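# Close footlocker lid gently with three cartons inside

## Task

Get all three cartons into the footlocker and close its lid fully, leaving the footlocker upright and not tipped. The lid must not be dropped from more than slightly open or slammed, the footlocker must not fall or end up tilted, and the result must hold without the robot supporting anything.

## Robot and tools

Robot: a Hello Robot Stretch 4, a single-arm mobile manipulator. It has an omni-wheel base, a lift that rides up a mast, one arm that telescopes forward, a three-joint wrist (yaw, pitch, roll) and a two-finger gripper. It stands about 1.6 m tall and its base edge lies within 0.23 m of the base origin. Loose objects may occasionally get nudged by something outside the robot.

Frames: the base frame sits on the floor under the base centre, x forward, y left, z up. hand_pose is reported in it, as a point between the open fingertips; with all wrist joints at zero its axes line up with the base frame. Its printed position may be slightly wrong. The odometry frame is where the base frame was when the scene began. base_odometry comes only from wheel rotation, so slip shows up as motion; its heading runs -3.142 to 3.142, positive to the left.

execute_actions: argument "actions" is a list holding zero or one action; an empty list only reports state and images. Optional "cameras" picks images: head_camera, head_left_camera, head_right_camera, wrist_camera or all (omitted or null means all, [] means none). An action contains "base", "joints" or both, plus optional "pace" and "contact_limits"; alternatively it contains only "end_of_arm". Parts of one action start together and may finish at different times.
- "base" holds exactly one relative move, measured from where the base last reported itself: {"translate_m": d} drives straight, forward positive, -2 to 2 m; {"strafe_m": d} slides sideways, left positive, -2 to 2 m; {"rotate_rad": d} spins in place, counter-clockwise positive, -3.2 to 3.2 rad.
- "joints" is one object keyed by joint name, each value an absolute target (not an offset): lift_m 0 to 1.2 m; arm_m 0 to 0.55 m extension; wrist_yaw_rad -1.134 to 4.276 (0 points forward, positive turns left, 3.14 folded back, above 3.4 the arm may block it); wrist_pitch_rad -1.117 to 4.259 (0 level, 1.57 pointing down); wrist_roll_rad -1.117 to 4.259 (0 keeps fingers level, positive turns clockwise seen from behind the gripper); gripper_m -0.038 to 0.141 m fingertip gap (negative presses fingers together). Joint targets outside range get clipped and the result notes it; any other out-of-range value or unknown key rejects the whole call.
- "pace": "slow", "default", "fast" or "max". Base speed limits are 0.1/0.3/0.4/0.6 m/s and turn limits 1/2/3/4 rad/s; with lift_m above 0.2 these shrink, down to 0.3 m/s and 1 rad/s at full height.
- "contact_limits": {"arm_m": value} from 0 (gentlest) to 0.75 (firmest), default 0.5; the arm stops once it pushes that hard.
- {"end_of_arm": "enable_torque"} re-powers wrist or gripper motors that have shut off; they then hold in place.
A single action runs at most 15 s. Anything left out of an action may still be driving toward an earlier target. If a result reports a stop, the remaining execute_actions, wait and finished_scene calls in that same reply are skipped.

wait: "seconds" 0 to 10; nothing new is commanded; returns state and images.
zoom_image: "camera" plus "region" [x0, y0, x1, y1] in pixels of that camera's latest full image, origin top-left, no larger than 504 by 504.
finished_scene: "scene" is the number of the scene being closed; irreversible; the result tells whether the goal was met and gives the next task if there is one. If resuming from a summary, first send execute_actions with an empty list to learn the current scene and task.

Cameras: head_camera at the mast top looks forward and down (turn the base to aim it). head_left_camera and head_right_camera are fisheyes beside it, aimed more steeply down, and show the base and arm. wrist_camera sits behind the fingers looking along them, fingertips near the bottom of its image. Calibration lines give K, distortion and T_world_to_cam (base frame to camera); actual cameras deviate slightly, and the wrist camera's pose error grows with arm extension.

Result lines: joint_positions; base_status and joint_status give how each commanded motion ended: "done" (for the base, wheels turned the full amount even if slipping), "off_target" (stopped short, may still push), "contact_stop_at_<key>" (hit something; that part goes slack, a slack lift may sag, slack wheels may roll), "limit_stop_at_<name>" (built-in limit), "time_out", "torque_fault" (wrist or gripper motor strained to its maximum and went limp until enable_torque). "limit_stop_at_tilt" means a lean above 6 degrees; lift, arm and wheels go slack and ignore commands until it lessens. "limit_stop_at_own_body" means a joint would hit the robot; it can still move away; this is likely when pitched up below -0.2 with roll below -0.4 or above 4. on_its_own lists uncommanded things; its "held at" is a target, not a position. lidar_m: 12 distances from the base origin, sector 1 straight ahead then counter-clockwise in 30-degree steps (4 left, 7 behind, 10 right); "-" means nothing seen or closer than 0.25 m; it sees from about 0.15 m up and misses glass, thin legs and much behind. wrist_depth_mm: 7x7 median depths, 100 to 2000 mm. turned_by_wheels vs turned_by_imu differing by over about 0.1 rad signals a bump or slip; heading error is roughly their difference. base_tilt in degrees, forward and right positive, with a fixed bias up to about 1.5. motor_effort in percent, bracket is the peak, positive toward higher values, with bias and noise; wheel_0, wheel_1, wheel_2 positive turn the base right.

Gripping: command gripper_m below the object's width; squeezing harder pulls it toward the wrist. Neither the reading nor "done" proves a grasp; a firm grip at commanded gripper_m of 0 or more shows in gripper_m effort. Stuck fingertips: raise the lift.

Cautions: to unfold at the start, send lift_m 0.4 with wrist_yaw_rad 0. Avoid turning or driving with over 1 kg held and arm_m above 0.2, especially at fast paces, and avoid steady hard pushes with a high gripper; the robot can tip. Lower the lid under control until nearly shut rather than letting it drop. Avoid drops, slips, hard hits and torque faults. The simulation keeps running while you think; the robot holds its last command meanwhile. Less robot motion time is better.

Each tool is called after ">>>" by a JSON object that holds its "name" and its "arguments", one argument or row to a line.

## Session

>>> {"name": "execute_actions", "arguments": {
  "actions": []
}}

Scene clock: 0.00 s.
base_odometry: x=+0.000 y=+0.000 heading=+0.000 (m, m, rad; odometry frame)
turned_by_wheels: +0.000 (rad since the last result)
turned_by_imu: +0.000 (rad since the last result)
base_tilt: forward=+0.3 right=-0.4 (deg)
lidar_m: 1.74 1.74 2.53 1.42 1.41 1.57 1.44 1.44 1.62 2.47 2.46 2.74
base_status: not commanded
joint_positions: lift_m=+0.250 arm_m=-0.001 wrist_yaw_rad=+3.161 wrist_pitch_rad=-0.006 wrist_roll_rad=+0.006 gripper_m=+0.057
joint_status: not commanded
motor_effort: lift_m=+18 arm_m=+0 wrist_yaw_rad=+0 wrist_pitch_rad=-7 wrist_roll_rad=+1 gripper_m=-1 wheel_0=+0 wheel_1=+0 wheel_2=+0 (%)
hand_pose: x=-0.1200 y=+0.0819 z=+0.4296 quat_wxyz=(-0.010, +0.003, +0.003, +1.000) (m; base frame)
wrist_depth_mm: - 140 263 1756 1921 - - / - 111 138 1756 1863 - - / - 112 138 1708 1863 - - / - 123 154 1661 1863 1983 - / 137 144 1576 1618 1808 1983 - / 809 1464 1537 1661 211 1863 1863 / 1138 1308 1098 1229 1160 1078 1160
pictures: head_camera, head_left_camera, head_right_camera, wrist_camera
Images, in order (width x height): head_camera 420x560, head_left_camera 420x672, head_right_camera 420x672, wrist_camera 616x392.

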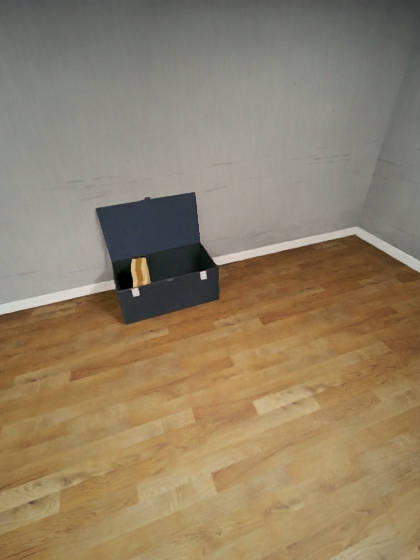

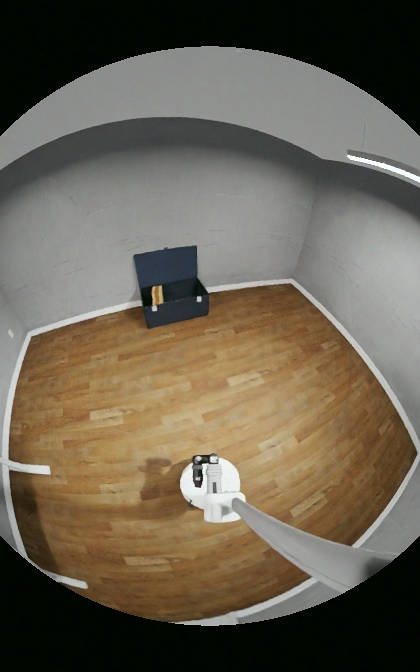

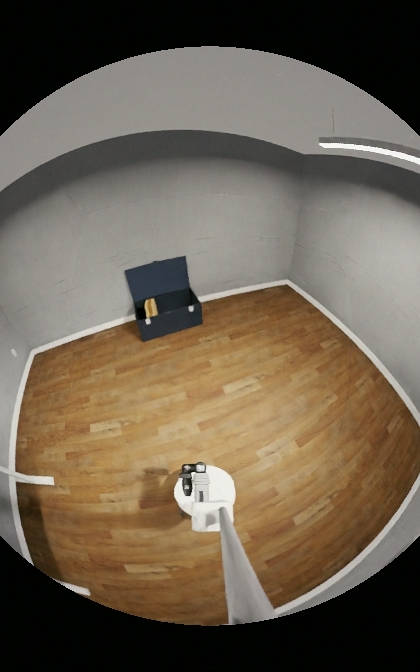

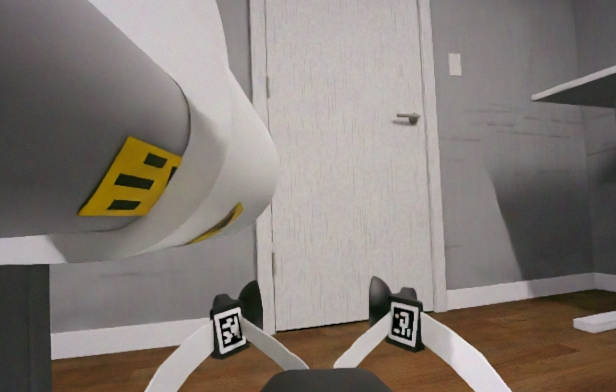

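>>> {"name": "zoom_image", "arguments": {
  "camera": "head_camera",
  "region": [80, 180, 240, 330]
}}

Region (80, 180, 240, 330) of head_camera's 420x560 image, scaled by 3.150, with more detail than that image has; it fills the top 472 rows of this view, and the rest is white.

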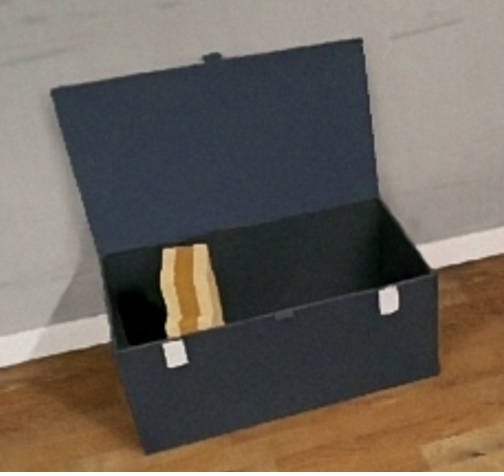

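>>> {"name": "execute_actions", "arguments": {
  "actions": [
    {"base":{"rotate_rad":0.36},"joints":{"lift_m":0.6,"wrist_yaw_rad":0}}
  ],
  "cameras": []
}}

>>> {"name": "execute_actions", "arguments": {
  "actions": [
    {"base":{"translate_m":1.2},"joints":{"wrist_pitch_rad":0.9}}
  ],
  "cameras": []
}}

>>> {"name": "execute_actions", "arguments": {
  "actions": [
    {"base":{"strafe_m":-0.2}}
  ]
}}

Scene clock: 11.13 s.
base_odometry: x=+0.000 y=+0.000 heading=+0.359 (m, m, rad; odometry frame)
turned_by_wheels: +0.359 (rad since the last result)
turned_by_imu: +0.367 (rad since the last result)
base_tilt: forward=+0.2 right=-0.3 (deg)
lidar_m: 1.72 2.38 1.48 1.40 1.49 1.50 1.42 1.53 2.15 2.49 2.63 1.81
base_status: done
joint_positions: lift_m=+0.600 arm_m=-0.001 wrist_yaw_rad=+0.000 wrist_pitch_rad=-0.006 wrist_roll_rad=+0.006 gripper_m=+0.057
joint_status: all done
motor_effort: lift_m=+22(21) arm_m=+0(0) wrist_yaw_rad=-1(5) wrist_pitch_rad=-3(5) wrist_roll_rad=-1(1) gripper_m=-3(3) wheel_0=-3(9) wheel_1=-3(11) wheel_2=-4(8) (%)
hand_pose: x=+0.4586 y=-0.0873 z=+0.7798 quat_wxyz=(+1.000, +0.003, -0.003, +0.000) (m; base frame)
wrist_depth_mm: - - - - - - - / - - - - - - - / - - - - - - - / - - - - - - - / - - - - - - - / - - - - 211 - - / - - 1863 1537 1537 1537 -
pictures: none
No camera images: the call's "cameras" was empty. Leave "cameras" out to get every camera's image.

Scene clock: 16.60 s.
base_odometry: x=+1.123 y=+0.422 heading=+0.360 (m, m, rad; odometry frame)
turned_by_wheels: +0.000 (rad since the last result)
turned_by_imu: +0.002 (rad since the last result)
base_tilt: forward=+0.2 right=-0.4 (deg)
lidar_m: 0.54 1.11 1.58 2.16 1.60 2.09 2.66 2.81 2.63 2.54 0.77 0.54
base_status: done
joint_positions: lift_m=+0.600 arm_m=-0.001 wrist_yaw_rad=+0.000 wrist_pitch_rad=+0.901 wrist_roll_rad=+0.006 gripper_m=+0.057
joint_status: all done
motor_effort: lift_m=+22(22) arm_m=+0(0) wrist_yaw_rad=+1(1) wrist_pitch_rad=-1(3) wrist_roll_rad=+0(0) gripper_m=-1(3) wheel_0=+4(9) wheel_1=+5(8) wheel_2=-3(14) (%)
hand_pose: x=+0.3492 y=-0.0874 z=+0.5518 quat_wxyz=(+0.900, +0.003, +0.435, -0.001) (m; base frame)
wrist_depth_mm: 866 854 809 788 788 778 798 / 991 991 878 699 866 866 842 / 1118 1118 946 661 1008 1008 866 / 1008 1025 798 732 991 976 866 / 917 917 569 569 580 580 580 / 820 820 640 715 211 723 741 / 741 741 707 732 723 707 723
pictures: none
No camera images: the call's "cameras" was empty. Leave "cameras" out to get every camera's image.

Scene clock: 18.53 s.
base_odometry: x=+1.193 y=+0.235 heading=+0.360 (m, m, rad; odometry frame)
turned_by_wheels: +0.000 (rad since the last result)
turned_by_imu: +0.000 (rad since the last result)
base_tilt: forward=+0.2 right=-0.5 (deg)
lidar_m: 0.53 0.52 1.57 2.38 1.77 2.39 2.63 2.83 2.41 2.34 1.48 0.58
base_status: done
joint_positions: lift_m=+0.600 arm_m=-0.001 wrist_yaw_rad=+0.000 wrist_pitch_rad=+0.901 wrist_roll_rad=+0.006 gripper_m=+0.057
joint_status: not commanded
motor_effort: lift_m=+21(21) arm_m=+0(1) wrist_yaw_rad=+0(1) wrist_pitch_rad=-3(1) wrist_roll_rad=+1(1) gripper_m=-1(3) wheel_0=+2(9) wheel_1=-2(14) wheel_2=+0(2) (%)
hand_pose: x=+0.3492 y=-0.0874 z=+0.5518 quat_wxyz=(+0.900, +0.003, +0.435, -0.001) (m; base frame)
wrist_depth_mm: 866 788 778 788 778 809 842 / 960 854 707 866 878 842 960 / 1078 741 668 976 991 854 1025 / 640 788 759 976 976 866 634 / 585 569 569 569 569 580 609 / 831 707 634 723 211 723 788 / 750 741 723 732 715 699 723
pictures: head_camera, head_left_camera, head_right_camera, wrist_camera
camera_calibration (this result's frames):
wrist_camera: T_world_to_cam=[[-0.0511549, -0.997419, -0.0503785, -0.0359319], [-0.75427, 0.0716487, -0.652643, 0.693983], [0.654568, 0.00461315, -0.755989, 0.412142], [0, 0, 0, 1]] pos_world=[0.251838, -0.0874635, 0.762688]
Images, in order (width x height): head_camera 420x560, head_left_camera 420x672, head_right_camera 420x672, wrist_camera 616x392.

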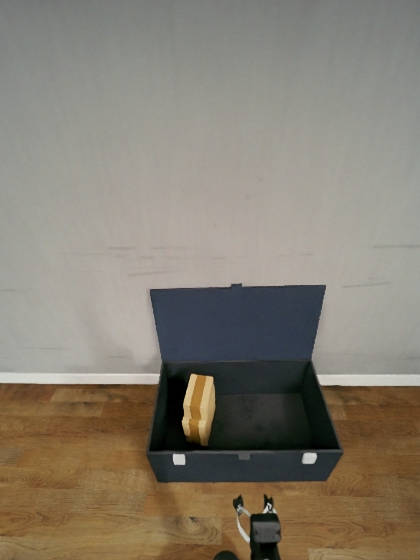

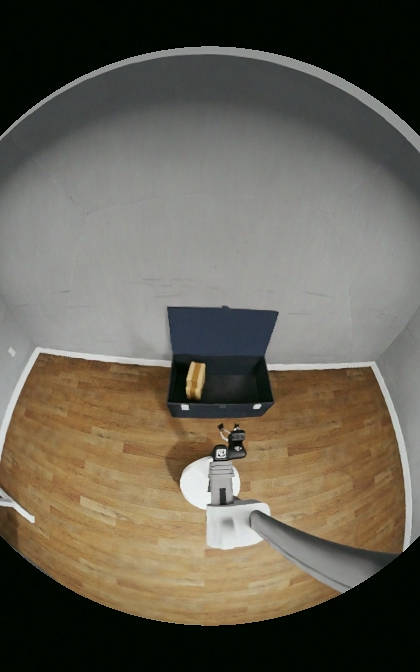

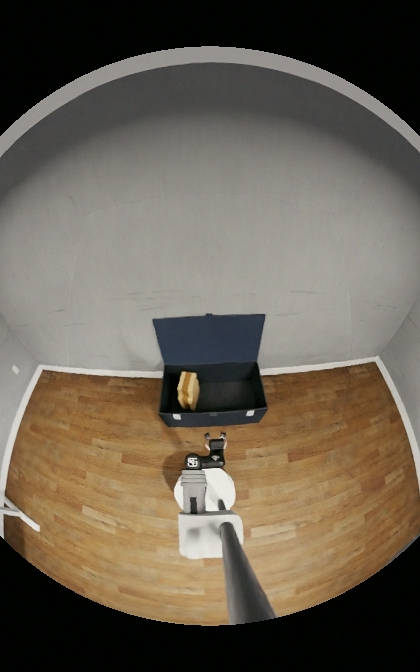

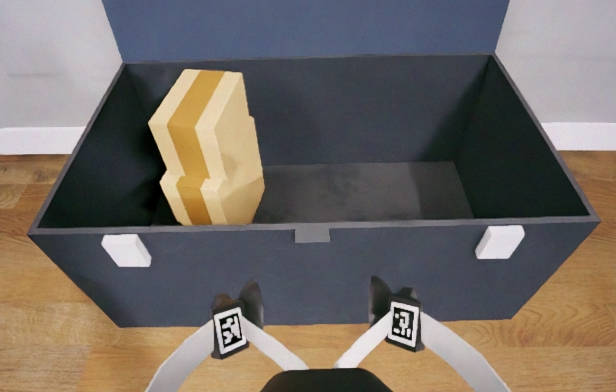

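>>> {"name": "zoom_image", "arguments": {
  "camera": "wrist_camera",
  "region": [100, 40, 340, 250]
}}

>>> {"name": "zoom_image", "arguments": {
  "camera": "head_camera",
  "region": [140, 270, 350, 500]
}}

Region (100, 40, 340, 250) of wrist_camera's 616x392 image, scaled by 2.100; it fills the top 441 rows of this view, and the rest is white.

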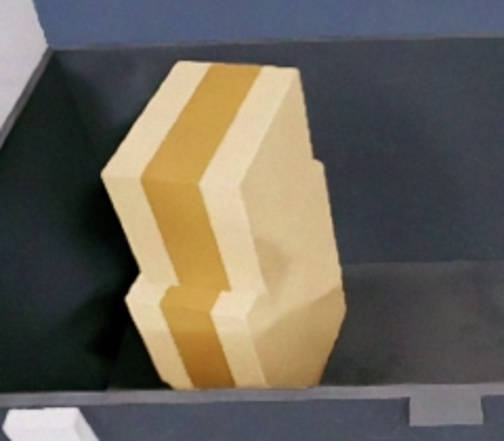

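Region (140, 270, 350, 500) of head_camera's 420x560 image, scaled by 2.191, with more detail than that image has; it fills the left 460 columns of this view, and the rest is white.

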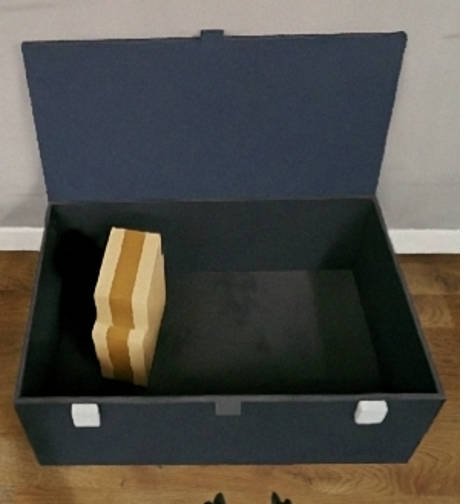

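>>> {"name": "execute_actions", "arguments": {
  "actions": [
    {"base":{"strafe_m":0.21},"joints":{"lift_m":0.85,"wrist_pitch_rad":1.5,"arm_m":0.3,"gripper_m":0.141}}
  ],
  "cameras": []
}}

>>> {"name": "execute_actions", "arguments": {
  "actions": [
    {"base":{"translate_m":0.22}}
  ]
}}

Scene clock: 46.63 s.
base_odometry: x=+1.120 y=+0.431 heading=+0.360 (m, m, rad; odometry frame)
turned_by_wheels: +0.000 (rad since the last result)
turned_by_imu: +0.000 (rad since the last result)
base_tilt: forward=+0.3 right=-0.4 (deg)
lidar_m: 0.51 1.13 1.58 2.15 1.60 2.06 2.63 2.81 2.65 2.55 0.74 0.58
base_status: done
joint_positions: lift_m=+0.850 arm_m=+0.299 wrist_yaw_rad=+0.000 wrist_pitch_rad=+1.500 wrist_roll_rad=+0.006 gripper_m=+0.141
joint_status: all done
motor_effort: lift_m=+22(23) arm_m=+7(8) wrist_yaw_rad=+0(1) wrist_pitch_rad=+2(4) wrist_roll_rad=+1(0) gripper_m=+0(4) wheel_0=-3(10) wheel_1=+2(11) wheel_2=+0(1) (%)
hand_pose: x=+0.4901 y=-0.0874 z=+0.7402 quat_wxyz=(+0.732, +0.002, +0.682, -0.002) (m; base frame)
wrist_depth_mm: 1008 1025 878 634 878 866 842 / 1025 1008 991 621 991 991 878 / 1008 991 976 917 976 976 891 / 991 976 960 960 946 976 878 / 976 976 976 976 960 960 976 / 960 931 960 960 960 209 960 / 946 931 946 155 960 931 931
pictures: none
No camera images: the call's "cameras" was empty. Leave "cameras" out to get every camera's image.

Scene clock: 48.80 s.
base_odometry: x=+1.325 y=+0.509 heading=+0.360 (m, m, rad; odometry frame)
turned_by_wheels: +0.000 (rad since the last result)
turned_by_imu: +0.001 (rad since the last result)
base_tilt: forward=+0.2 right=-0.3 (deg)
lidar_m: 0.31 0.33 1.25 2.15 1.70 2.09 2.86 3.02 2.66 2.57 0.47 0.34
base_status: done
joint_positions: lift_m=+0.850 arm_m=+0.299 wrist_yaw_rad=+0.000 wrist_pitch_rad=+1.500 wrist_roll_rad=+0.006 gripper_m=+0.141
joint_status: not commanded
motor_effort: lift_m=+22(22) arm_m=+7(7) wrist_yaw_rad=+0(1) wrist_pitch_rad=+2(1) wrist_roll_rad=+1(1) gripper_m=+1(1) wheel_0=+3(7) wheel_1=+5(10) wheel_2=-3(12) (%)
hand_pose: x=+0.4901 y=-0.0874 z=+0.7402 quat_wxyz=(+0.732, +0.002, +0.682, -0.002) (m; base frame)
wrist_depth_mm: 634 634 508 508 521 517 517 / 891 866 668 647 654 661 668 / 991 1008 904 891 976 976 854 / 991 976 946 603 960 960 904 / 976 960 960 715 946 946 891 / 946 976 778 931 931 209 831 / 931 931 917 155 661 640 931
pictures: head_camera, head_left_camera, head_right_camera, wrist_camera
camera_calibration (this result's frames):
wrist_camera: T_world_to_cam=[[-0.0705094, -0.997429, -0.0127826, -0.0375692], [-0.990926, 0.0715082, -0.113806, 0.640358], [0.114427, 0.00464222, -0.993421, 0.902756], [0, 0, 0, 1]] pos_world=[0.528598, -0.0874543, 0.969213]
Images, in order (width x height): head_camera 420x560, head_left_camera 420x672, head_right_camera 420x672, wrist_camera 616x392.

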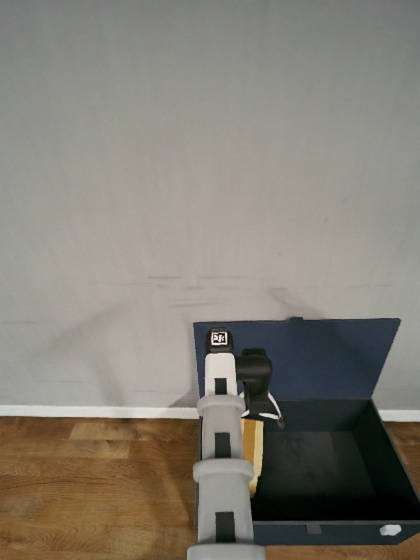

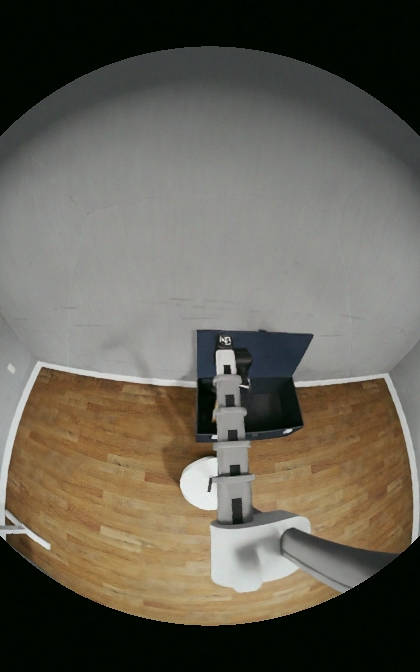

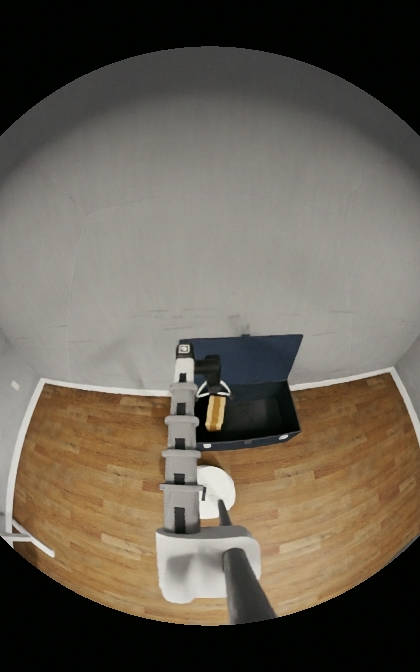

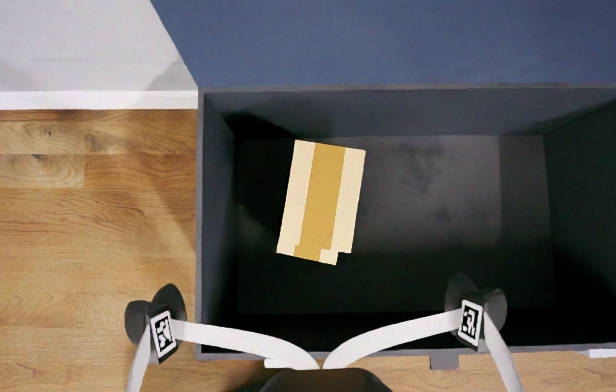

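>>> {"name": "execute_actions", "arguments": {
  "actions": [
    {"base":{"strafe_m":-0.015},"joints":{"lift_m":0.57,"wrist_pitch_rad":1.57,"arm_m":0.42,"wrist_roll_rad":0.17}}
  ],
  "cameras": ["wrist_camera","head_camera"]
}}

Scene clock: 61.80 s.
base_odometry: x=+1.330 y=+0.495 heading=+0.360 (m, m, rad; odometry frame)
turned_by_wheels: +0.000 (rad since the last result)
turned_by_imu: +0.000 (rad since the last result)
base_tilt: forward=+0.3 right=-0.4 (deg)
lidar_m: 0.31 0.32 1.26 2.14 1.74 2.10 2.85 3.04 2.63 2.54 0.47 0.34
base_status: done
joint_positions: lift_m=+0.570 arm_m=+0.419 wrist_yaw_rad=+0.000 wrist_pitch_rad=+1.570 wrist_roll_rad=+0.170 gripper_m=+0.141
joint_status: all done
motor_effort: lift_m=+15(19) arm_m=+7(9) wrist_yaw_rad=+0(1) wrist_pitch_rad=+1(6) wrist_roll_rad=+2(4) gripper_m=+0(1) wheel_0=+3(11) wheel_1=-2(8) wheel_2=+0(5) (%)
hand_pose: x=+0.5899 y=-0.0874 z=+0.4600 quat_wxyz=(+0.705, +0.060, +0.704, -0.060) (m; base frame)
wrist_depth_mm: 262 274 294 314 338 351 379 / 329 349 364 410 466 549 676 / 654 439 603 654 661 668 668 / 691 452 661 307 668 668 676 / 676 418 661 307 661 676 661 / 683 345 615 304 306 209 661 / 683 353 559 155 597 580 574
pictures: head_camera, wrist_camera
camera_calibration (this result's frames):
wrist_camera: T_world_to_cam=[[-0.233302, -0.972372, -0.00796598, 0.0618969], [-0.971368, 0.233423, -0.0442545, 0.678006], [0.0448913, -0.00258676, -0.998989, 0.65599], [0, 0, 0, 1]] pos_world=[0.643585, -0.0963787, 0.685824]
Images, in order (width x height): head_camera 420x560, wrist_camera 616x392.

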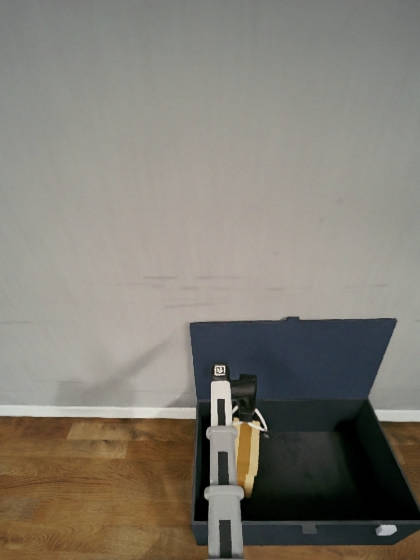

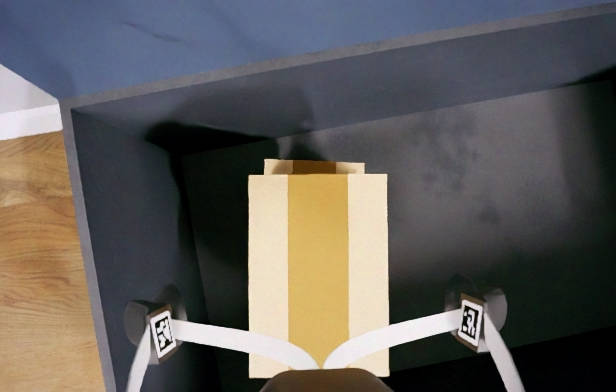

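>>> {"name": "execute_actions", "arguments": {
  "actions": [
    {"joints":{"lift_m":0.46},"pace":"slow"}
  ],
  "cameras": ["wrist_camera","head_right_camera"]
}}

Scene clock: 71.00 s.
base_odometry: x=+1.330 y=+0.495 heading=+0.360 (m, m, rad; odometry frame)
turned_by_wheels: +0.000 (rad since the last result)
turned_by_imu: +0.000 (rad since the last result)
base_tilt: forward=+0.3 right=-0.3 (deg)
lidar_m: 0.31 0.34 1.25 2.17 1.73 2.07 2.86 3.04 2.63 2.54 0.46 0.35
base_status: not commanded
joint_positions: lift_m=+0.460 arm_m=+0.419 wrist_yaw_rad=+0.000 wrist_pitch_rad=+1.570 wrist_roll_rad=+0.170 gripper_m=+0.141
joint_status: all done
motor_effort: lift_m=+15(14) arm_m=+7(7) wrist_yaw_rad=+0(0) wrist_pitch_rad=+2(0) wrist_roll_rad=+0(0) gripper_m=+1(0) wheel_0=+4(3) wheel_1=-2(2) wheel_2=+0(0) (%)
hand_pose: x=+0.5899 y=-0.0874 z=+0.3500 quat_wxyz=(+0.705, +0.060, +0.704, -0.060) (m; base frame)
wrist_depth_mm: 241 242 259 283 309 340 377 / 286 324 362 410 473 554 559 / 314 442 554 564 559 554 559 / 303 449 198 197 198 554 554 / 290 427 196 196 196 559 549 / 278 334 195 195 196 211 554 / 271 332 194 155 194 549 549
pictures: head_right_camera, wrist_camera
camera_calibration (this result's frames):
wrist_camera: T_world_to_cam=[[-0.233301, -0.972372, -0.007966, 0.061021], [-0.971368, 0.233423, -0.0442546, 0.673141], [0.0448914, -0.00258674, -0.998989, 0.546128], [0, 0, 0, 1]] pos_world=[0.643587, -0.0963787, 0.575852]
Images, in order (width x height): head_right_camera 420x672, wrist_camera 616x392.

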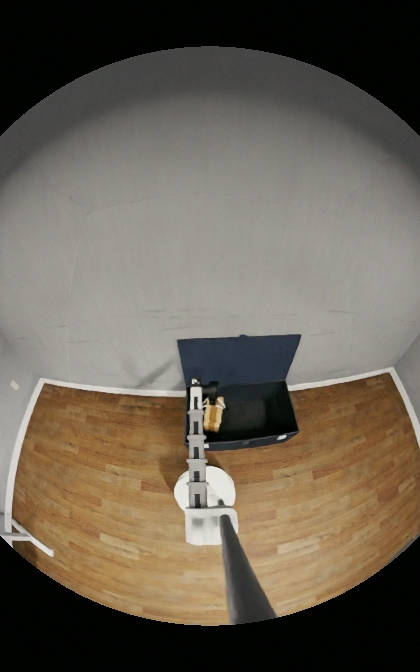

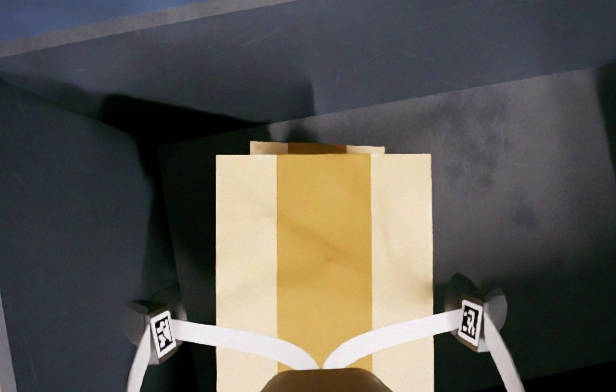

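Go a bit lower and grip.

>>> {"name": "execute_actions", "arguments": {
  "actions": [
    {"joints":{"lift_m":0.445},"pace":"slow"}
  ],
  "cameras": []
}}

>>> {"name": "execute_actions", "arguments": {
  "actions": [
    {"joints":{"gripper_m":0.06}}
  ],
  "cameras": ["wrist_camera"]
}}

Scene clock: 74.93 s.
base_odometry: x=+1.330 y=+0.495 heading=+0.360 (m, m, rad; odometry frame)
turned_by_wheels: +0.000 (rad since the last result)
turned_by_imu: +0.000 (rad since the last result)
base_tilt: forward=+0.2 right=-0.4 (deg)
lidar_m: 0.32 0.31 1.26 2.15 1.72 2.09 2.85 3.05 2.61 2.53 0.45 0.34
base_status: not commanded
joint_positions: lift_m=+0.445 arm_m=+0.419 wrist_yaw_rad=+0.000 wrist_pitch_rad=+1.570 wrist_roll_rad=+0.170 gripper_m=+0.141
joint_status: all done
motor_effort: lift_m=+13(14) arm_m=+8(7) wrist_yaw_rad=+1(1) wrist_pitch_rad=+0(1) wrist_roll_rad=+1(0) gripper_m=+1(3) wheel_0=+3(4) wheel_1=-2(2) wheel_2=+0(0) (%)
hand_pose: x=+0.5898 y=-0.0874 z=+0.3352 quat_wxyz=(+0.705, +0.060, +0.704, -0.060) (m; base frame)
wrist_depth_mm: 227 237 258 283 309 342 382 / 286 322 359 410 469 549 549 / 314 442 539 517 544 549 549 / 303 452 183 183 183 539 544 / 290 424 183 182 183 535 539 / 278 334 181 181 182 208 539 / 271 336 180 154 180 535 530
pictures: none
No camera images: the call's "cameras" was empty. Leave "cameras" out to get every camera's image.

Scene clock: 76.77 s.
base_odometry: x=+1.331 y=+0.495 heading=+0.360 (m, m, rad; odometry frame)
turned_by_wheels: +0.000 (rad since the last result)
turned_by_imu: +0.000 (rad since the last result)
base_tilt: forward=+0.3 right=-0.5 (deg)
lidar_m: 0.31 0.36 1.26 2.16 1.73 2.12 2.89 3.04 2.64 2.54 0.46 0.33
base_status: not commanded
joint_positions: lift_m=+0.445 arm_m=+0.419 wrist_yaw_rad=+0.000 wrist_pitch_rad=+1.570 wrist_roll_rad=+0.170 gripper_m=+0.060
joint_status: all done
motor_effort: lift_m=+17(17) arm_m=+7(7) wrist_yaw_rad=+1(1) wrist_pitch_rad=+2(1) wrist_roll_rad=+2(1) gripper_m=-22(22) wheel_0=+1(3) wheel_1=-2(2) wheel_2=+0(0) (%)
hand_pose: x=+0.5900 y=-0.0874 z=+0.3348 quat_wxyz=(+0.705, +0.060, +0.704, -0.060) (m; base frame)
wrist_depth_mm: 225 240 262 285 312 345 382 / 287 327 368 415 477 544 539 / 314 442 496 300 535 549 539 / 301 449 173 173 173 544 539 / 289 424 172 172 172 535 530 / 277 370 171 171 171 539 539 / 270 176 169 169 170 525 525
pictures: wrist_camera
camera_calibration (this result's frames):
wrist_camera: T_world_to_cam=[[-0.233567, -0.972308, -0.00797754, 0.06107], [-0.971302, 0.233689, -0.044302, 0.672483], [0.0449394, -0.00259889, -0.998986, 0.530874], [0, 0, 0, 1]] pos_world=[0.643591, -0.0963934, 0.560615]
Images, in order (width x height): wrist_camera 616x392.

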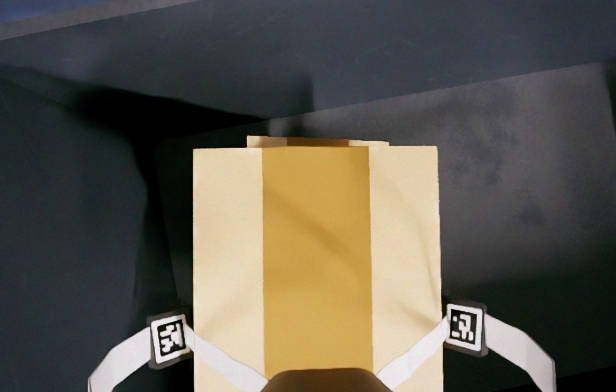

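>>> {"name": "execute_actions", "arguments": {
  "actions": [
    {"base":{"strafe_m":-0.22},"joints":{"lift_m":0.455},"pace":"slow"}
  ],
  "cameras": []
}}

>>> {"name": "execute_actions", "arguments": {
  "actions": [
    {"joints":{"lift_m":0.25,"wrist_roll_rad":0.0},"pace":"slow"}
  ],
  "cameras": ["wrist_camera","head_camera","head_left_camera"]
}}

Scene clock: 84.50 s.
base_odometry: x=+1.408 y=+0.289 heading=+0.360 (m, m, rad; odometry frame)
turned_by_wheels: +0.000 (rad since the last result)
turned_by_imu: +0.000 (rad since the last result)
base_tilt: forward=+0.2 right=-0.5 (deg)
lidar_m: 0.32 0.32 1.26 2.37 1.93 2.44 2.89 3.05 2.40 2.32 0.44 0.34
base_status: done
joint_positions: lift_m=+0.454 arm_m=+0.419 wrist_yaw_rad=+0.000 wrist_pitch_rad=+1.570 wrist_roll_rad=+0.170 gripper_m=+0.060
joint_status: all done
motor_effort: lift_m=+25(26) arm_m=+7(7) wrist_yaw_rad=+1(1) wrist_pitch_rad=+3(3) wrist_roll_rad=+2(0) gripper_m=-21(22) wheel_0=+3(9) wheel_1=-6(9) wheel_2=+0(0) (%)
hand_pose: x=+0.5899 y=-0.0874 z=+0.3442 quat_wxyz=(+0.705, +0.060, +0.704, -0.060) (m; base frame)
wrist_depth_mm: 234 237 259 283 309 342 379 / 293 325 364 413 477 549 496 / 436 504 500 549 549 554 530 / 307 427 174 173 174 549 544 / 307 342 171 172 173 544 544 / 303 320 171 170 171 539 539 / 304 176 169 169 169 535 544
pictures: none
No camera images: the call's "cameras" was empty. Leave "cameras" out to get every camera's image.

Scene clock: 86.90 s.
base_odometry: x=+1.408 y=+0.289 heading=+0.360 (m, m, rad; odometry frame)
turned_by_wheels: +0.000 (rad since the last result)
turned_by_imu: +0.000 (rad since the last result)
base_tilt: forward=+0.2 right=-0.5 (deg)
lidar_m: 0.32 0.32 1.27 2.38 1.93 2.42 2.89 3.02 2.40 2.31 0.47 0.33
base_status: not commanded
joint_positions: lift_m=+0.250 arm_m=+0.419 wrist_yaw_rad=+0.000 wrist_pitch_rad=+1.570 wrist_roll_rad=+0.000 gripper_m=+0.060
joint_status: all done
motor_effort: lift_m=+18(24) arm_m=+7(7) wrist_yaw_rad=+1(0) wrist_pitch_rad=+2(2) wrist_roll_rad=-2(1) gripper_m=-23(23) wheel_0=+3(3) wheel_1=-6(6) wheel_2=+0(0) (%)
hand_pose: x=+0.5899 y=-0.0874 z=+0.1398 quat_wxyz=(+0.707, +0.000, +0.707, +0.000) (m; base frame)
wrist_depth_mm: 268 273 277 279 279 279 281 / 343 343 343 343 342 343 345 / 223 342 342 343 342 342 343 / 216 325 174 173 174 340 340 / 230 340 172 172 173 340 340 / 241 336 171 170 171 336 338 / 257 176 169 169 169 334 334
pictures: head_camera, head_left_camera, wrist_camera
camera_calibration (this result's frames):
wrist_camera: T_world_to_cam=[[-0.0661288, -0.997781, -0.00780971, -0.0415174], [-0.99681, 0.066411, -0.044261, 0.664257], [0.0446814, 0.00485787, -0.998989, 0.336859], [0, 0, 0, 1]] pos_world=[0.644341, -0.0871756, 0.365595]
Images, in order (width x height): head_camera 420x560, head_left_camera 420x672, wrist_camera 616x392.

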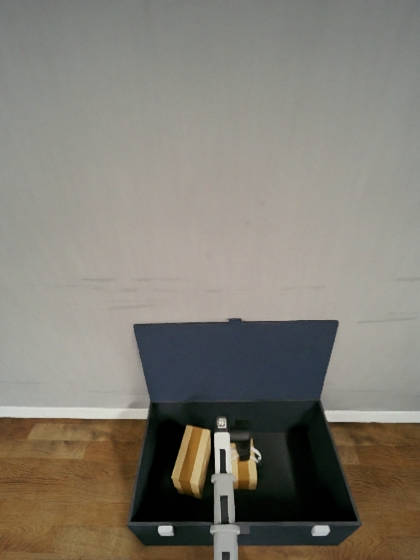

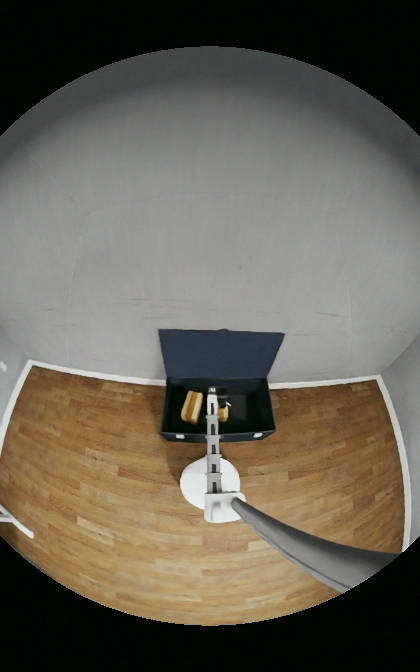

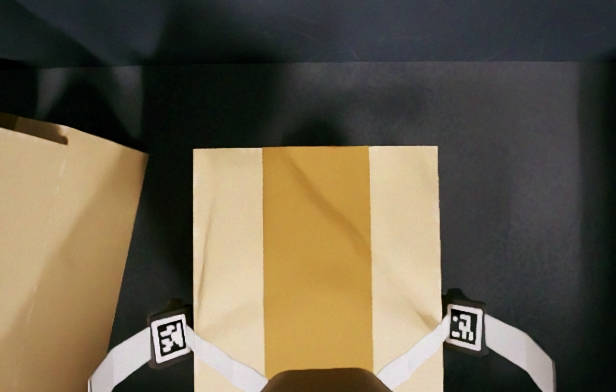

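>>> {"name": "execute_actions", "arguments": {
  "actions": [
    {"joints":{"lift_m":0.206},"pace":"slow"}
  ],
  "cameras": []
}}

>>> {"name": "execute_actions", "arguments": {
  "actions": [
    {"joints":{"gripper_m":0.141},"pace":"slow"}
  ],
  "cameras": []
}}

>>> {"name": "execute_actions", "arguments": {
  "actions": [
    {"joints":{"lift_m":0.6}}
  ],
  "cameras": ["wrist_camera"]
}}

Scene clock: 92.83 s.
base_odometry: x=+1.408 y=+0.289 heading=+0.360 (m, m, rad; odometry frame)
turned_by_wheels: +0.000 (rad since the last result)
turned_by_imu: +0.000 (rad since the last result)
base_tilt: forward=+0.2 right=-0.4 (deg)
lidar_m: 0.31 0.34 1.26 2.37 1.94 2.38 2.87 3.02 2.38 2.33 0.45 0.32
base_status: not commanded
joint_positions: lift_m=+0.206 arm_m=+0.419 wrist_yaw_rad=+0.000 wrist_pitch_rad=+1.570 wrist_roll_rad=+0.000 gripper_m=+0.060
joint_status: all done
motor_effort: lift_m=+18(17) arm_m=+7(7) wrist_yaw_rad=+1(0) wrist_pitch_rad=+0(2) wrist_roll_rad=-1(1) gripper_m=-21(20) wheel_0=+3(3) wheel_1=-6(6) wheel_2=+0(0) (%)
hand_pose: x=+0.5899 y=-0.0874 z=+0.0958 quat_wxyz=(+0.707, +0.000, +0.707, +0.000) (m; base frame)
wrist_depth_mm: 268 272 274 277 279 279 279 / 298 298 298 297 298 297 298 / 215 297 298 298 297 298 298 / 221 296 174 173 174 296 296 / 230 294 171 172 172 294 294 / 241 293 171 170 170 293 293 / 257 176 169 169 170 291 290
pictures: none
No camera images: the call's "cameras" was empty. Leave "cameras" out to get every camera's image.

Scene clock: 96.70 s.
base_odometry: x=+1.408 y=+0.289 heading=+0.360 (m, m, rad; odometry frame)
turned_by_wheels: +0.000 (rad since the last result)
turned_by_imu: +0.000 (rad since the last result)
base_tilt: forward=+0.2 right=-0.4 (deg)
lidar_m: 0.31 0.35 1.23 2.39 1.95 2.46 2.90 3.04 2.41 2.33 0.42 0.32
base_status: not commanded
joint_positions: lift_m=+0.206 arm_m=+0.419 wrist_yaw_rad=+0.000 wrist_pitch_rad=+1.570 wrist_roll_rad=+0.000 gripper_m=+0.141
joint_status: all done
motor_effort: lift_m=+17(17) arm_m=+7(7) wrist_yaw_rad=+1(4) wrist_pitch_rad=+0(10) wrist_roll_rad=+1(0) gripper_m=+0(22) wheel_0=+3(3) wheel_1=-6(6) wheel_2=+0(0) (%)
hand_pose: x=+0.5898 y=-0.0874 z=+0.0958 quat_wxyz=(+0.707, +0.000, +0.707, +0.000) (m; base frame)
wrist_depth_mm: 266 268 272 274 274 276 274 / 303 300 301 303 303 304 301 / 215 301 300 303 301 303 301 / 221 298 180 180 180 300 300 / 231 297 180 179 179 298 297 / 241 291 178 178 178 203 297 / 258 293 178 152 178 294 296
pictures: none
No camera images: the call's "cameras" was empty. Leave "cameras" out to get every camera's image.

Scene clock: 99.30 s.
base_odometry: x=+1.408 y=+0.289 heading=+0.360 (m, m, rad; odometry frame)
turned_by_wheels: +0.000 (rad since the last result)
turned_by_imu: +0.000 (rad since the last result)
base_tilt: forward=+0.2 right=-0.4 (deg)
lidar_m: 0.32 0.32 1.26 2.39 1.95 2.39 2.87 3.00 2.41 2.32 0.46 0.34
base_status: not commanded
joint_positions: lift_m=+0.600 arm_m=+0.419 wrist_yaw_rad=+0.000 wrist_pitch_rad=+1.570 wrist_roll_rad=+0.000 gripper_m=+0.141
joint_status: all done
motor_effort: lift_m=+22(21) arm_m=+7(7) wrist_yaw_rad=+1(1) wrist_pitch_rad=+2(1) wrist_roll_rad=+1(1) gripper_m=+1(0) wheel_0=+3(3) wheel_1=-6(6) wheel_2=+0(0) (%)
hand_pose: x=+0.5899 y=-0.0874 z=+0.4894 quat_wxyz=(+0.707, +0.000, +0.707, +0.000) (m; base frame)
wrist_depth_mm: 307 310 314 315 317 315 315 / 379 389 394 399 402 404 404 / 585 691 699 699 699 691 559 / 609 459 691 580 699 699 554 / 591 452 691 569 691 699 559 / 559 449 683 683 691 209 554 / 615 654 699 155 683 661 554
pictures: wrist_camera
camera_calibration (this result's frames):
wrist_camera: T_world_to_cam=[[-0.0659738, -0.997791, -0.00779899, -0.0388874], [-0.996828, 0.0662548, -0.044102, 0.679607], [0.0445213, 0.00486467, -0.998997, 0.686234], [0, 0, 0, 1]] pos_world=[0.644333, -0.087167, 0.715215]
Images, in order (width x height): wrist_camera 616x392.

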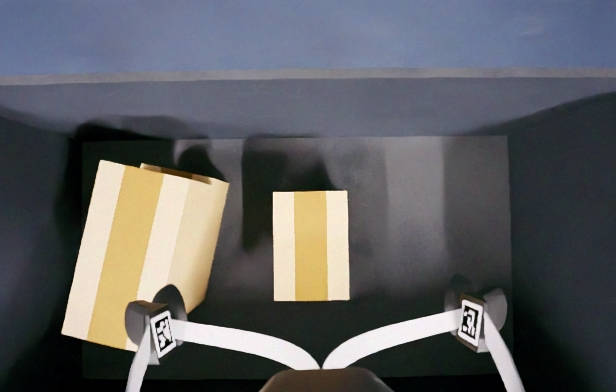

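>>> {"name": "execute_actions", "arguments": {
  "actions": [
    {"joints":{"lift_m":0.95,"arm_m":0.4,"wrist_pitch_rad":1.0,"wrist_roll_rad":0}}
  ],
  "cameras": ["wrist_camera","head_camera"]
}}

Scene clock: 115.90 s.
base_odometry: x=+1.408 y=+0.289 heading=+0.360 (m, m, rad; odometry frame)
turned_by_wheels: +0.000 (rad since the last result)
turned_by_imu: +0.000 (rad since the last result)
base_tilt: forward=+0.3 right=-0.4 (deg)
lidar_m: 0.31 0.34 1.23 2.39 1.91 2.42 2.88 3.02 2.42 2.31 0.44 0.34
base_status: not commanded
joint_positions: lift_m=+0.950 arm_m=+0.401 wrist_yaw_rad=+0.000 wrist_pitch_rad=+1.002 wrist_roll_rad=+0.000 gripper_m=+0.141
joint_status: all done
motor_effort: lift_m=+22(22) arm_m=-7(8) wrist_yaw_rad=+0(1) wrist_pitch_rad=-4(8) wrist_roll_rad=+0(2) gripper_m=+0(1) wheel_0=+3(4) wheel_1=-6(6) wheel_2=+0(0) (%)
hand_pose: x=+0.7276 y=-0.0874 z=+0.8849 quat_wxyz=(+0.877, +0.000, +0.480, +0.000) (m; base frame)
wrist_depth_mm: 229 230 229 228 227 225 225 / 265 264 264 263 262 260 258 / 314 314 310 309 307 306 304 / 379 382 377 359 370 373 368 / 404 404 404 407 407 410 413 / 504 459 480 500 484 211 512 / 1008 627 668 155 654 647 946
pictures: head_camera, wrist_camera
camera_calibration (this result's frames):
wrist_camera: T_world_to_cam=[[-0.0512903, -0.997799, -0.042038, -0.00709621], [-0.816342, 0.0661362, -0.57377, 1.17173], [0.575287, 0.00488854, -0.817937, 0.528773], [0, 0, 0, 1]] pos_world=[0.651972, -0.0871593, 1.10451]
Images, in order (width x height): head_camera 420x560, wrist_camera 616x392.

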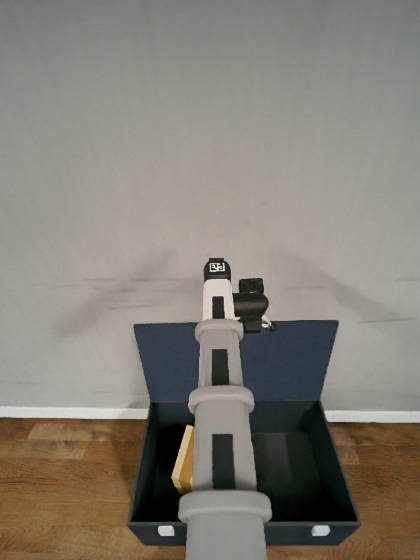

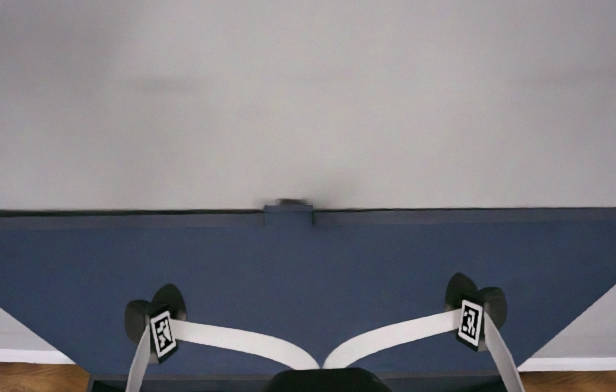

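>>> {"name": "zoom_image", "arguments": {
  "camera": "wrist_camera",
  "region": [230, 180, 350, 250]
}}

Region (230, 180, 350, 250) of wrist_camera's 616x392 image, scaled by 4.200; it fills the top 294 rows of this view, and the rest is white.

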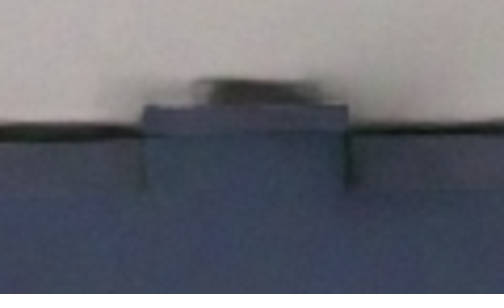

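>>> {"name": "execute_actions", "arguments": {
  "actions": [
    {"base":{"strafe_m":0.02},"joints":{"wrist_pitch_rad":1.25,"wrist_roll_rad":1.57,"gripper_m":0.07}}
  ],
  "cameras": []
}}

>>> {"name": "execute_actions", "arguments": {
  "actions": [
    {"base":{"translate_m":0.04},"joints":{"arm_m":0.47,"lift_m":0.93},"pace":"slow"}
  ],
  "cameras": ["wrist_camera","head_camera"]
}}

Scene clock: 155.47 s.
base_odometry: x=+1.401 y=+0.308 heading=+0.360 (m, m, rad; odometry frame)
turned_by_wheels: +0.000 (rad since the last result)
turned_by_imu: +0.000 (rad since the last result)
base_tilt: forward=+0.2 right=-0.4 (deg)
lidar_m: 0.30 0.32 1.26 2.37 1.92 2.39 2.86 3.04 2.37 2.33 0.45 0.34
base_status: done
joint_positions: lift_m=+0.950 arm_m=+0.401 wrist_yaw_rad=+0.000 wrist_pitch_rad=+1.250 wrist_roll_rad=+1.570 gripper_m=+0.070
joint_status: all done
motor_effort: lift_m=+22(22) arm_m=-7(7) wrist_yaw_rad=+0(0) wrist_pitch_rad=+0(4) wrist_roll_rad=+1(7) gripper_m=-3(3) wheel_0=-1(8) wheel_1=+2(10) wheel_2=+0(2) (%)
hand_pose: x=+0.6631 y=-0.0874 z=+0.8541 quat_wxyz=(+0.574, +0.573, +0.414, -0.414) (m; base frame)
wrist_depth_mm: 287 357 455 750 1060 798 741 / 285 353 455 683 1008 976 788 / 283 351 445 683 1025 960 798 / 283 349 449 668 1025 960 798 / 283 343 442 668 1008 960 778 / 283 345 228 654 213 960 788 / 286 343 415 549 878 750 778
pictures: none
No camera images: the call's "cameras" was empty. Leave "cameras" out to get every camera's image.

Scene clock: 157.43 s.
base_odometry: x=+1.438 y=+0.322 heading=+0.360 (m, m, rad; odometry frame)
turned_by_wheels: +0.000 (rad since the last result)
turned_by_imu: +0.000 (rad since the last result)
base_tilt: forward=+0.2 right=-0.4 (deg)
lidar_m: 0.26 0.29 1.20 2.38 1.91 2.36 2.91 3.10 2.41 2.35 0.40 0.27
base_status: done
joint_positions: lift_m=+0.930 arm_m=+0.469 wrist_yaw_rad=+0.000 wrist_pitch_rad=+1.250 wrist_roll_rad=+1.570 gripper_m=+0.070
joint_status: all done
motor_effort: lift_m=+14(21) arm_m=+7(7) wrist_yaw_rad=+0(0) wrist_pitch_rad=+0(1) wrist_roll_rad=+1(2) gripper_m=-4(1) wheel_0=+3(7) wheel_1=+5(8) wheel_2=-5(10) (%)
hand_pose: x=+0.7305 y=-0.0874 z=+0.8347 quat_wxyz=(+0.574, +0.573, +0.414, -0.414) (m; base frame)
wrist_depth_mm: 171 216 307 421 788 741 741 / 169 216 303 418 854 946 904 / 168 217 300 410 917 960 891 / 169 217 300 407 878 946 904 / 168 217 293 404 842 931 891 / 169 216 228 399 213 768 878 / 171 207 290 336 759 699 854
pictures: head_camera, wrist_camera
camera_calibration (this result's frames):
wrist_camera: T_world_to_cam=[[-0.944589, 0.0646786, -0.32182, 0.969955], [0.075301, 0.996947, -0.0206554, 0.113577], [0.319502, -0.0437443, -0.946575, 0.776055], [0, 0, 0, 1]] pos_world=[0.659705, -0.142018, 1.04909]
Images, in order (width x height): head_camera 420x560, wrist_camera 616x392.

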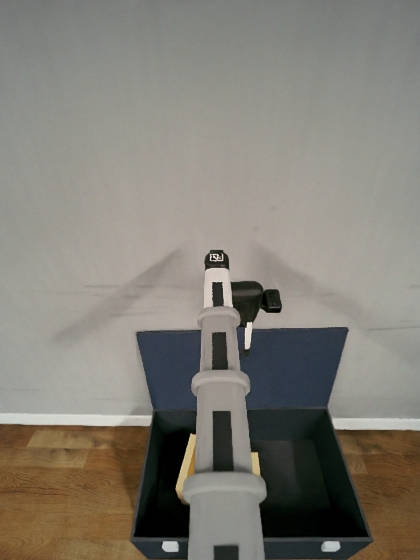

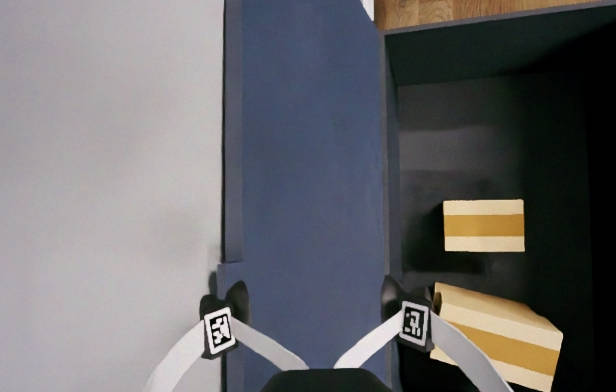

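>>> {"name": "execute_actions", "arguments": {
  "actions": [
    {"joints":{"arm_m":0.42,"lift_m":0.875,"wrist_pitch_rad":1.0},"pace":"slow"}
  ],
  "cameras": []
}}

>>> {"name": "execute_actions", "arguments": {
  "actions": [
    {"joints":{"arm_m":0.45},"pace":"slow","contact_limits":{"arm_m":0.1}}
  ],
  "cameras": ["wrist_camera"]
}}

Scene clock: 172.70 s.
base_odometry: x=+1.438 y=+0.322 heading=+0.360 (m, m, rad; odometry frame)
turned_by_wheels: +0.000 (rad since the last result)
turned_by_imu: +0.000 (rad since the last result)
base_tilt: forward=+0.2 right=-0.5 (deg)
lidar_m: 0.27 0.29 1.23 2.35 1.90 2.38 2.92 3.07 2.41 2.34 0.42 0.30
base_status: not commanded
joint_positions: lift_m=+0.875 arm_m=+0.421 wrist_yaw_rad=+0.000 wrist_pitch_rad=+1.002 wrist_roll_rad=+1.570 gripper_m=+0.070
joint_status: all done
motor_effort: lift_m=+14(14) arm_m=-7(7) wrist_yaw_rad=+1(6) wrist_pitch_rad=-4(16) wrist_roll_rad=+1(3) gripper_m=-3(1) wheel_0=+3(3) wheel_1=+5(5) wheel_2=-5(5) (%)
hand_pose: x=+0.7476 y=-0.0875 z=+0.8105 quat_wxyz=(+0.621, +0.620, +0.340, -0.339) (m; base frame)
wrist_depth_mm: 179 212 272 324 455 661 699 / 176 212 271 320 452 854 831 / 176 212 271 317 449 820 831 / 177 213 270 315 439 788 788 / 176 212 268 310 436 759 759 / 176 211 229 310 213 732 741 / 177 204 258 279 424 544 621
pictures: none
No camera images: the call's "cameras" was empty. Leave "cameras" out to get every camera's image.

Scene clock: 174.07 s.
base_odometry: x=+1.438 y=+0.322 heading=+0.360 (m, m, rad; odometry frame)
turned_by_wheels: +0.000 (rad since the last result)
turned_by_imu: +0.000 (rad since the last result)
base_tilt: forward=+0.2 right=-0.3 (deg)
lidar_m: 0.27 0.29 1.22 2.35 1.90 2.38 2.90 3.10 2.43 2.34 0.41 0.30
base_status: not commanded
joint_positions: lift_m=+0.875 arm_m=+0.449 wrist_yaw_rad=-0.001 wrist_pitch_rad=+1.003 wrist_roll_rad=+1.570 gripper_m=+0.070
joint_status: all done
motor_effort: lift_m=+14(14) arm_m=+9(8) wrist_yaw_rad=+3(3) wrist_pitch_rad=-7(7) wrist_roll_rad=+2(2) gripper_m=-1(3) wheel_0=+3(3) wheel_1=+5(4) wheel_2=-5(5) (%)
contact_limits: arm_m 0.1
hand_pose: x=+0.7745 y=-0.0876 z=+0.8103 quat_wxyz=(+0.620, +0.620, +0.340, -0.340) (m; base frame)
wrist_depth_mm: 154 183 233 279 394 634 699 / 152 183 234 277 392 654 831 / 152 183 234 277 384 621 809 / 152 183 233 276 379 615 798 / 151 182 233 276 375 609 798 / 151 182 212 267 214 609 759 / 153 176 214 166 366 477 621
pictures: wrist_camera
camera_calibration (this result's frames):
wrist_camera: T_world_to_cam=[[-0.837002, 0.0656096, -0.543252, 1.09981], [0.0791575, 0.996861, -0.00156712, 0.0914646], [0.541444, -0.0443141, -0.839568, 0.480252], [0, 0, 0, 1]] pos_world=[0.653274, -0.142054, 1.00082]
Images, in order (width x height): wrist_camera 616x392.

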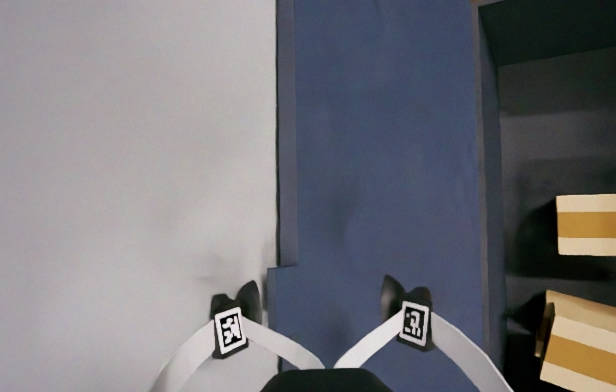

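>>> {"name": "execute_actions", "arguments": {
  "actions": [
    {"joints":{"lift_m":0.85},"pace":"slow"}
  ],
  "cameras": ["wrist_camera"]
}}

Scene clock: 177.33 s.
base_odometry: x=+1.438 y=+0.322 heading=+0.360 (m, m, rad; odometry frame)
turned_by_wheels: +0.000 (rad since the last result)
turned_by_imu: +0.003 (rad since the last result)
base_tilt: forward=+0.1 right=-0.3 (deg)
lidar_m: 0.27 0.29 1.27 2.36 1.94 2.39 2.90 3.06 2.44 2.33 0.41 0.30
base_status: not commanded
joint_positions: lift_m=+0.851 arm_m=+0.449 wrist_yaw_rad=-0.007 wrist_pitch_rad=+1.001 wrist_roll_rad=+1.570 gripper_m=+0.070
joint_status: all done
on_its_own: wrist_yaw_rad is at rest, and its effort (+21) is outside its rest range (-13 to +13)
motor_effort: lift_m=+6(13) arm_m=+9(9) wrist_yaw_rad=+21(21) wrist_pitch_rad=+0(7) wrist_roll_rad=+1(1) gripper_m=-4(0) wheel_0=+3(3) wheel_1=+4(5) wheel_2=-5(5) (%)
hand_pose: x=+0.7745 y=-0.0885 z=+0.7864 quat_wxyz=(+0.620, +0.621, +0.337, -0.341) (m; base frame)
wrist_depth_mm: 155 183 234 276 389 609 699 / 153 184 235 273 382 609 809 / 153 183 235 271 377 603 809 / 153 183 234 267 370 591 809 / 152 182 232 265 368 591 798 / 151 182 209 260 213 585 768 / 153 171 213 165 357 455 597
pictures: wrist_camera
camera_calibration (this result's frames):
wrist_camera: T_world_to_cam=[[-0.835347, 0.0706699, -0.545162, 1.08757], [0.0851571, 0.996367, -0.00132542, 0.0874609], [0.543087, -0.0475316, -0.83833, 0.457579], [0, 0, 0, 1]] pos_world=[0.652549, -0.142252, 0.976622]
Images, in order (width x height): wrist_camera 616x392.

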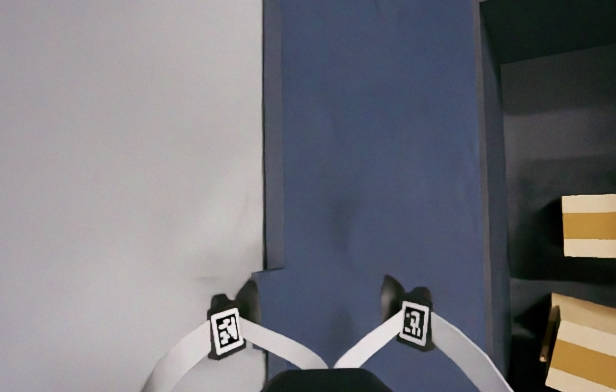

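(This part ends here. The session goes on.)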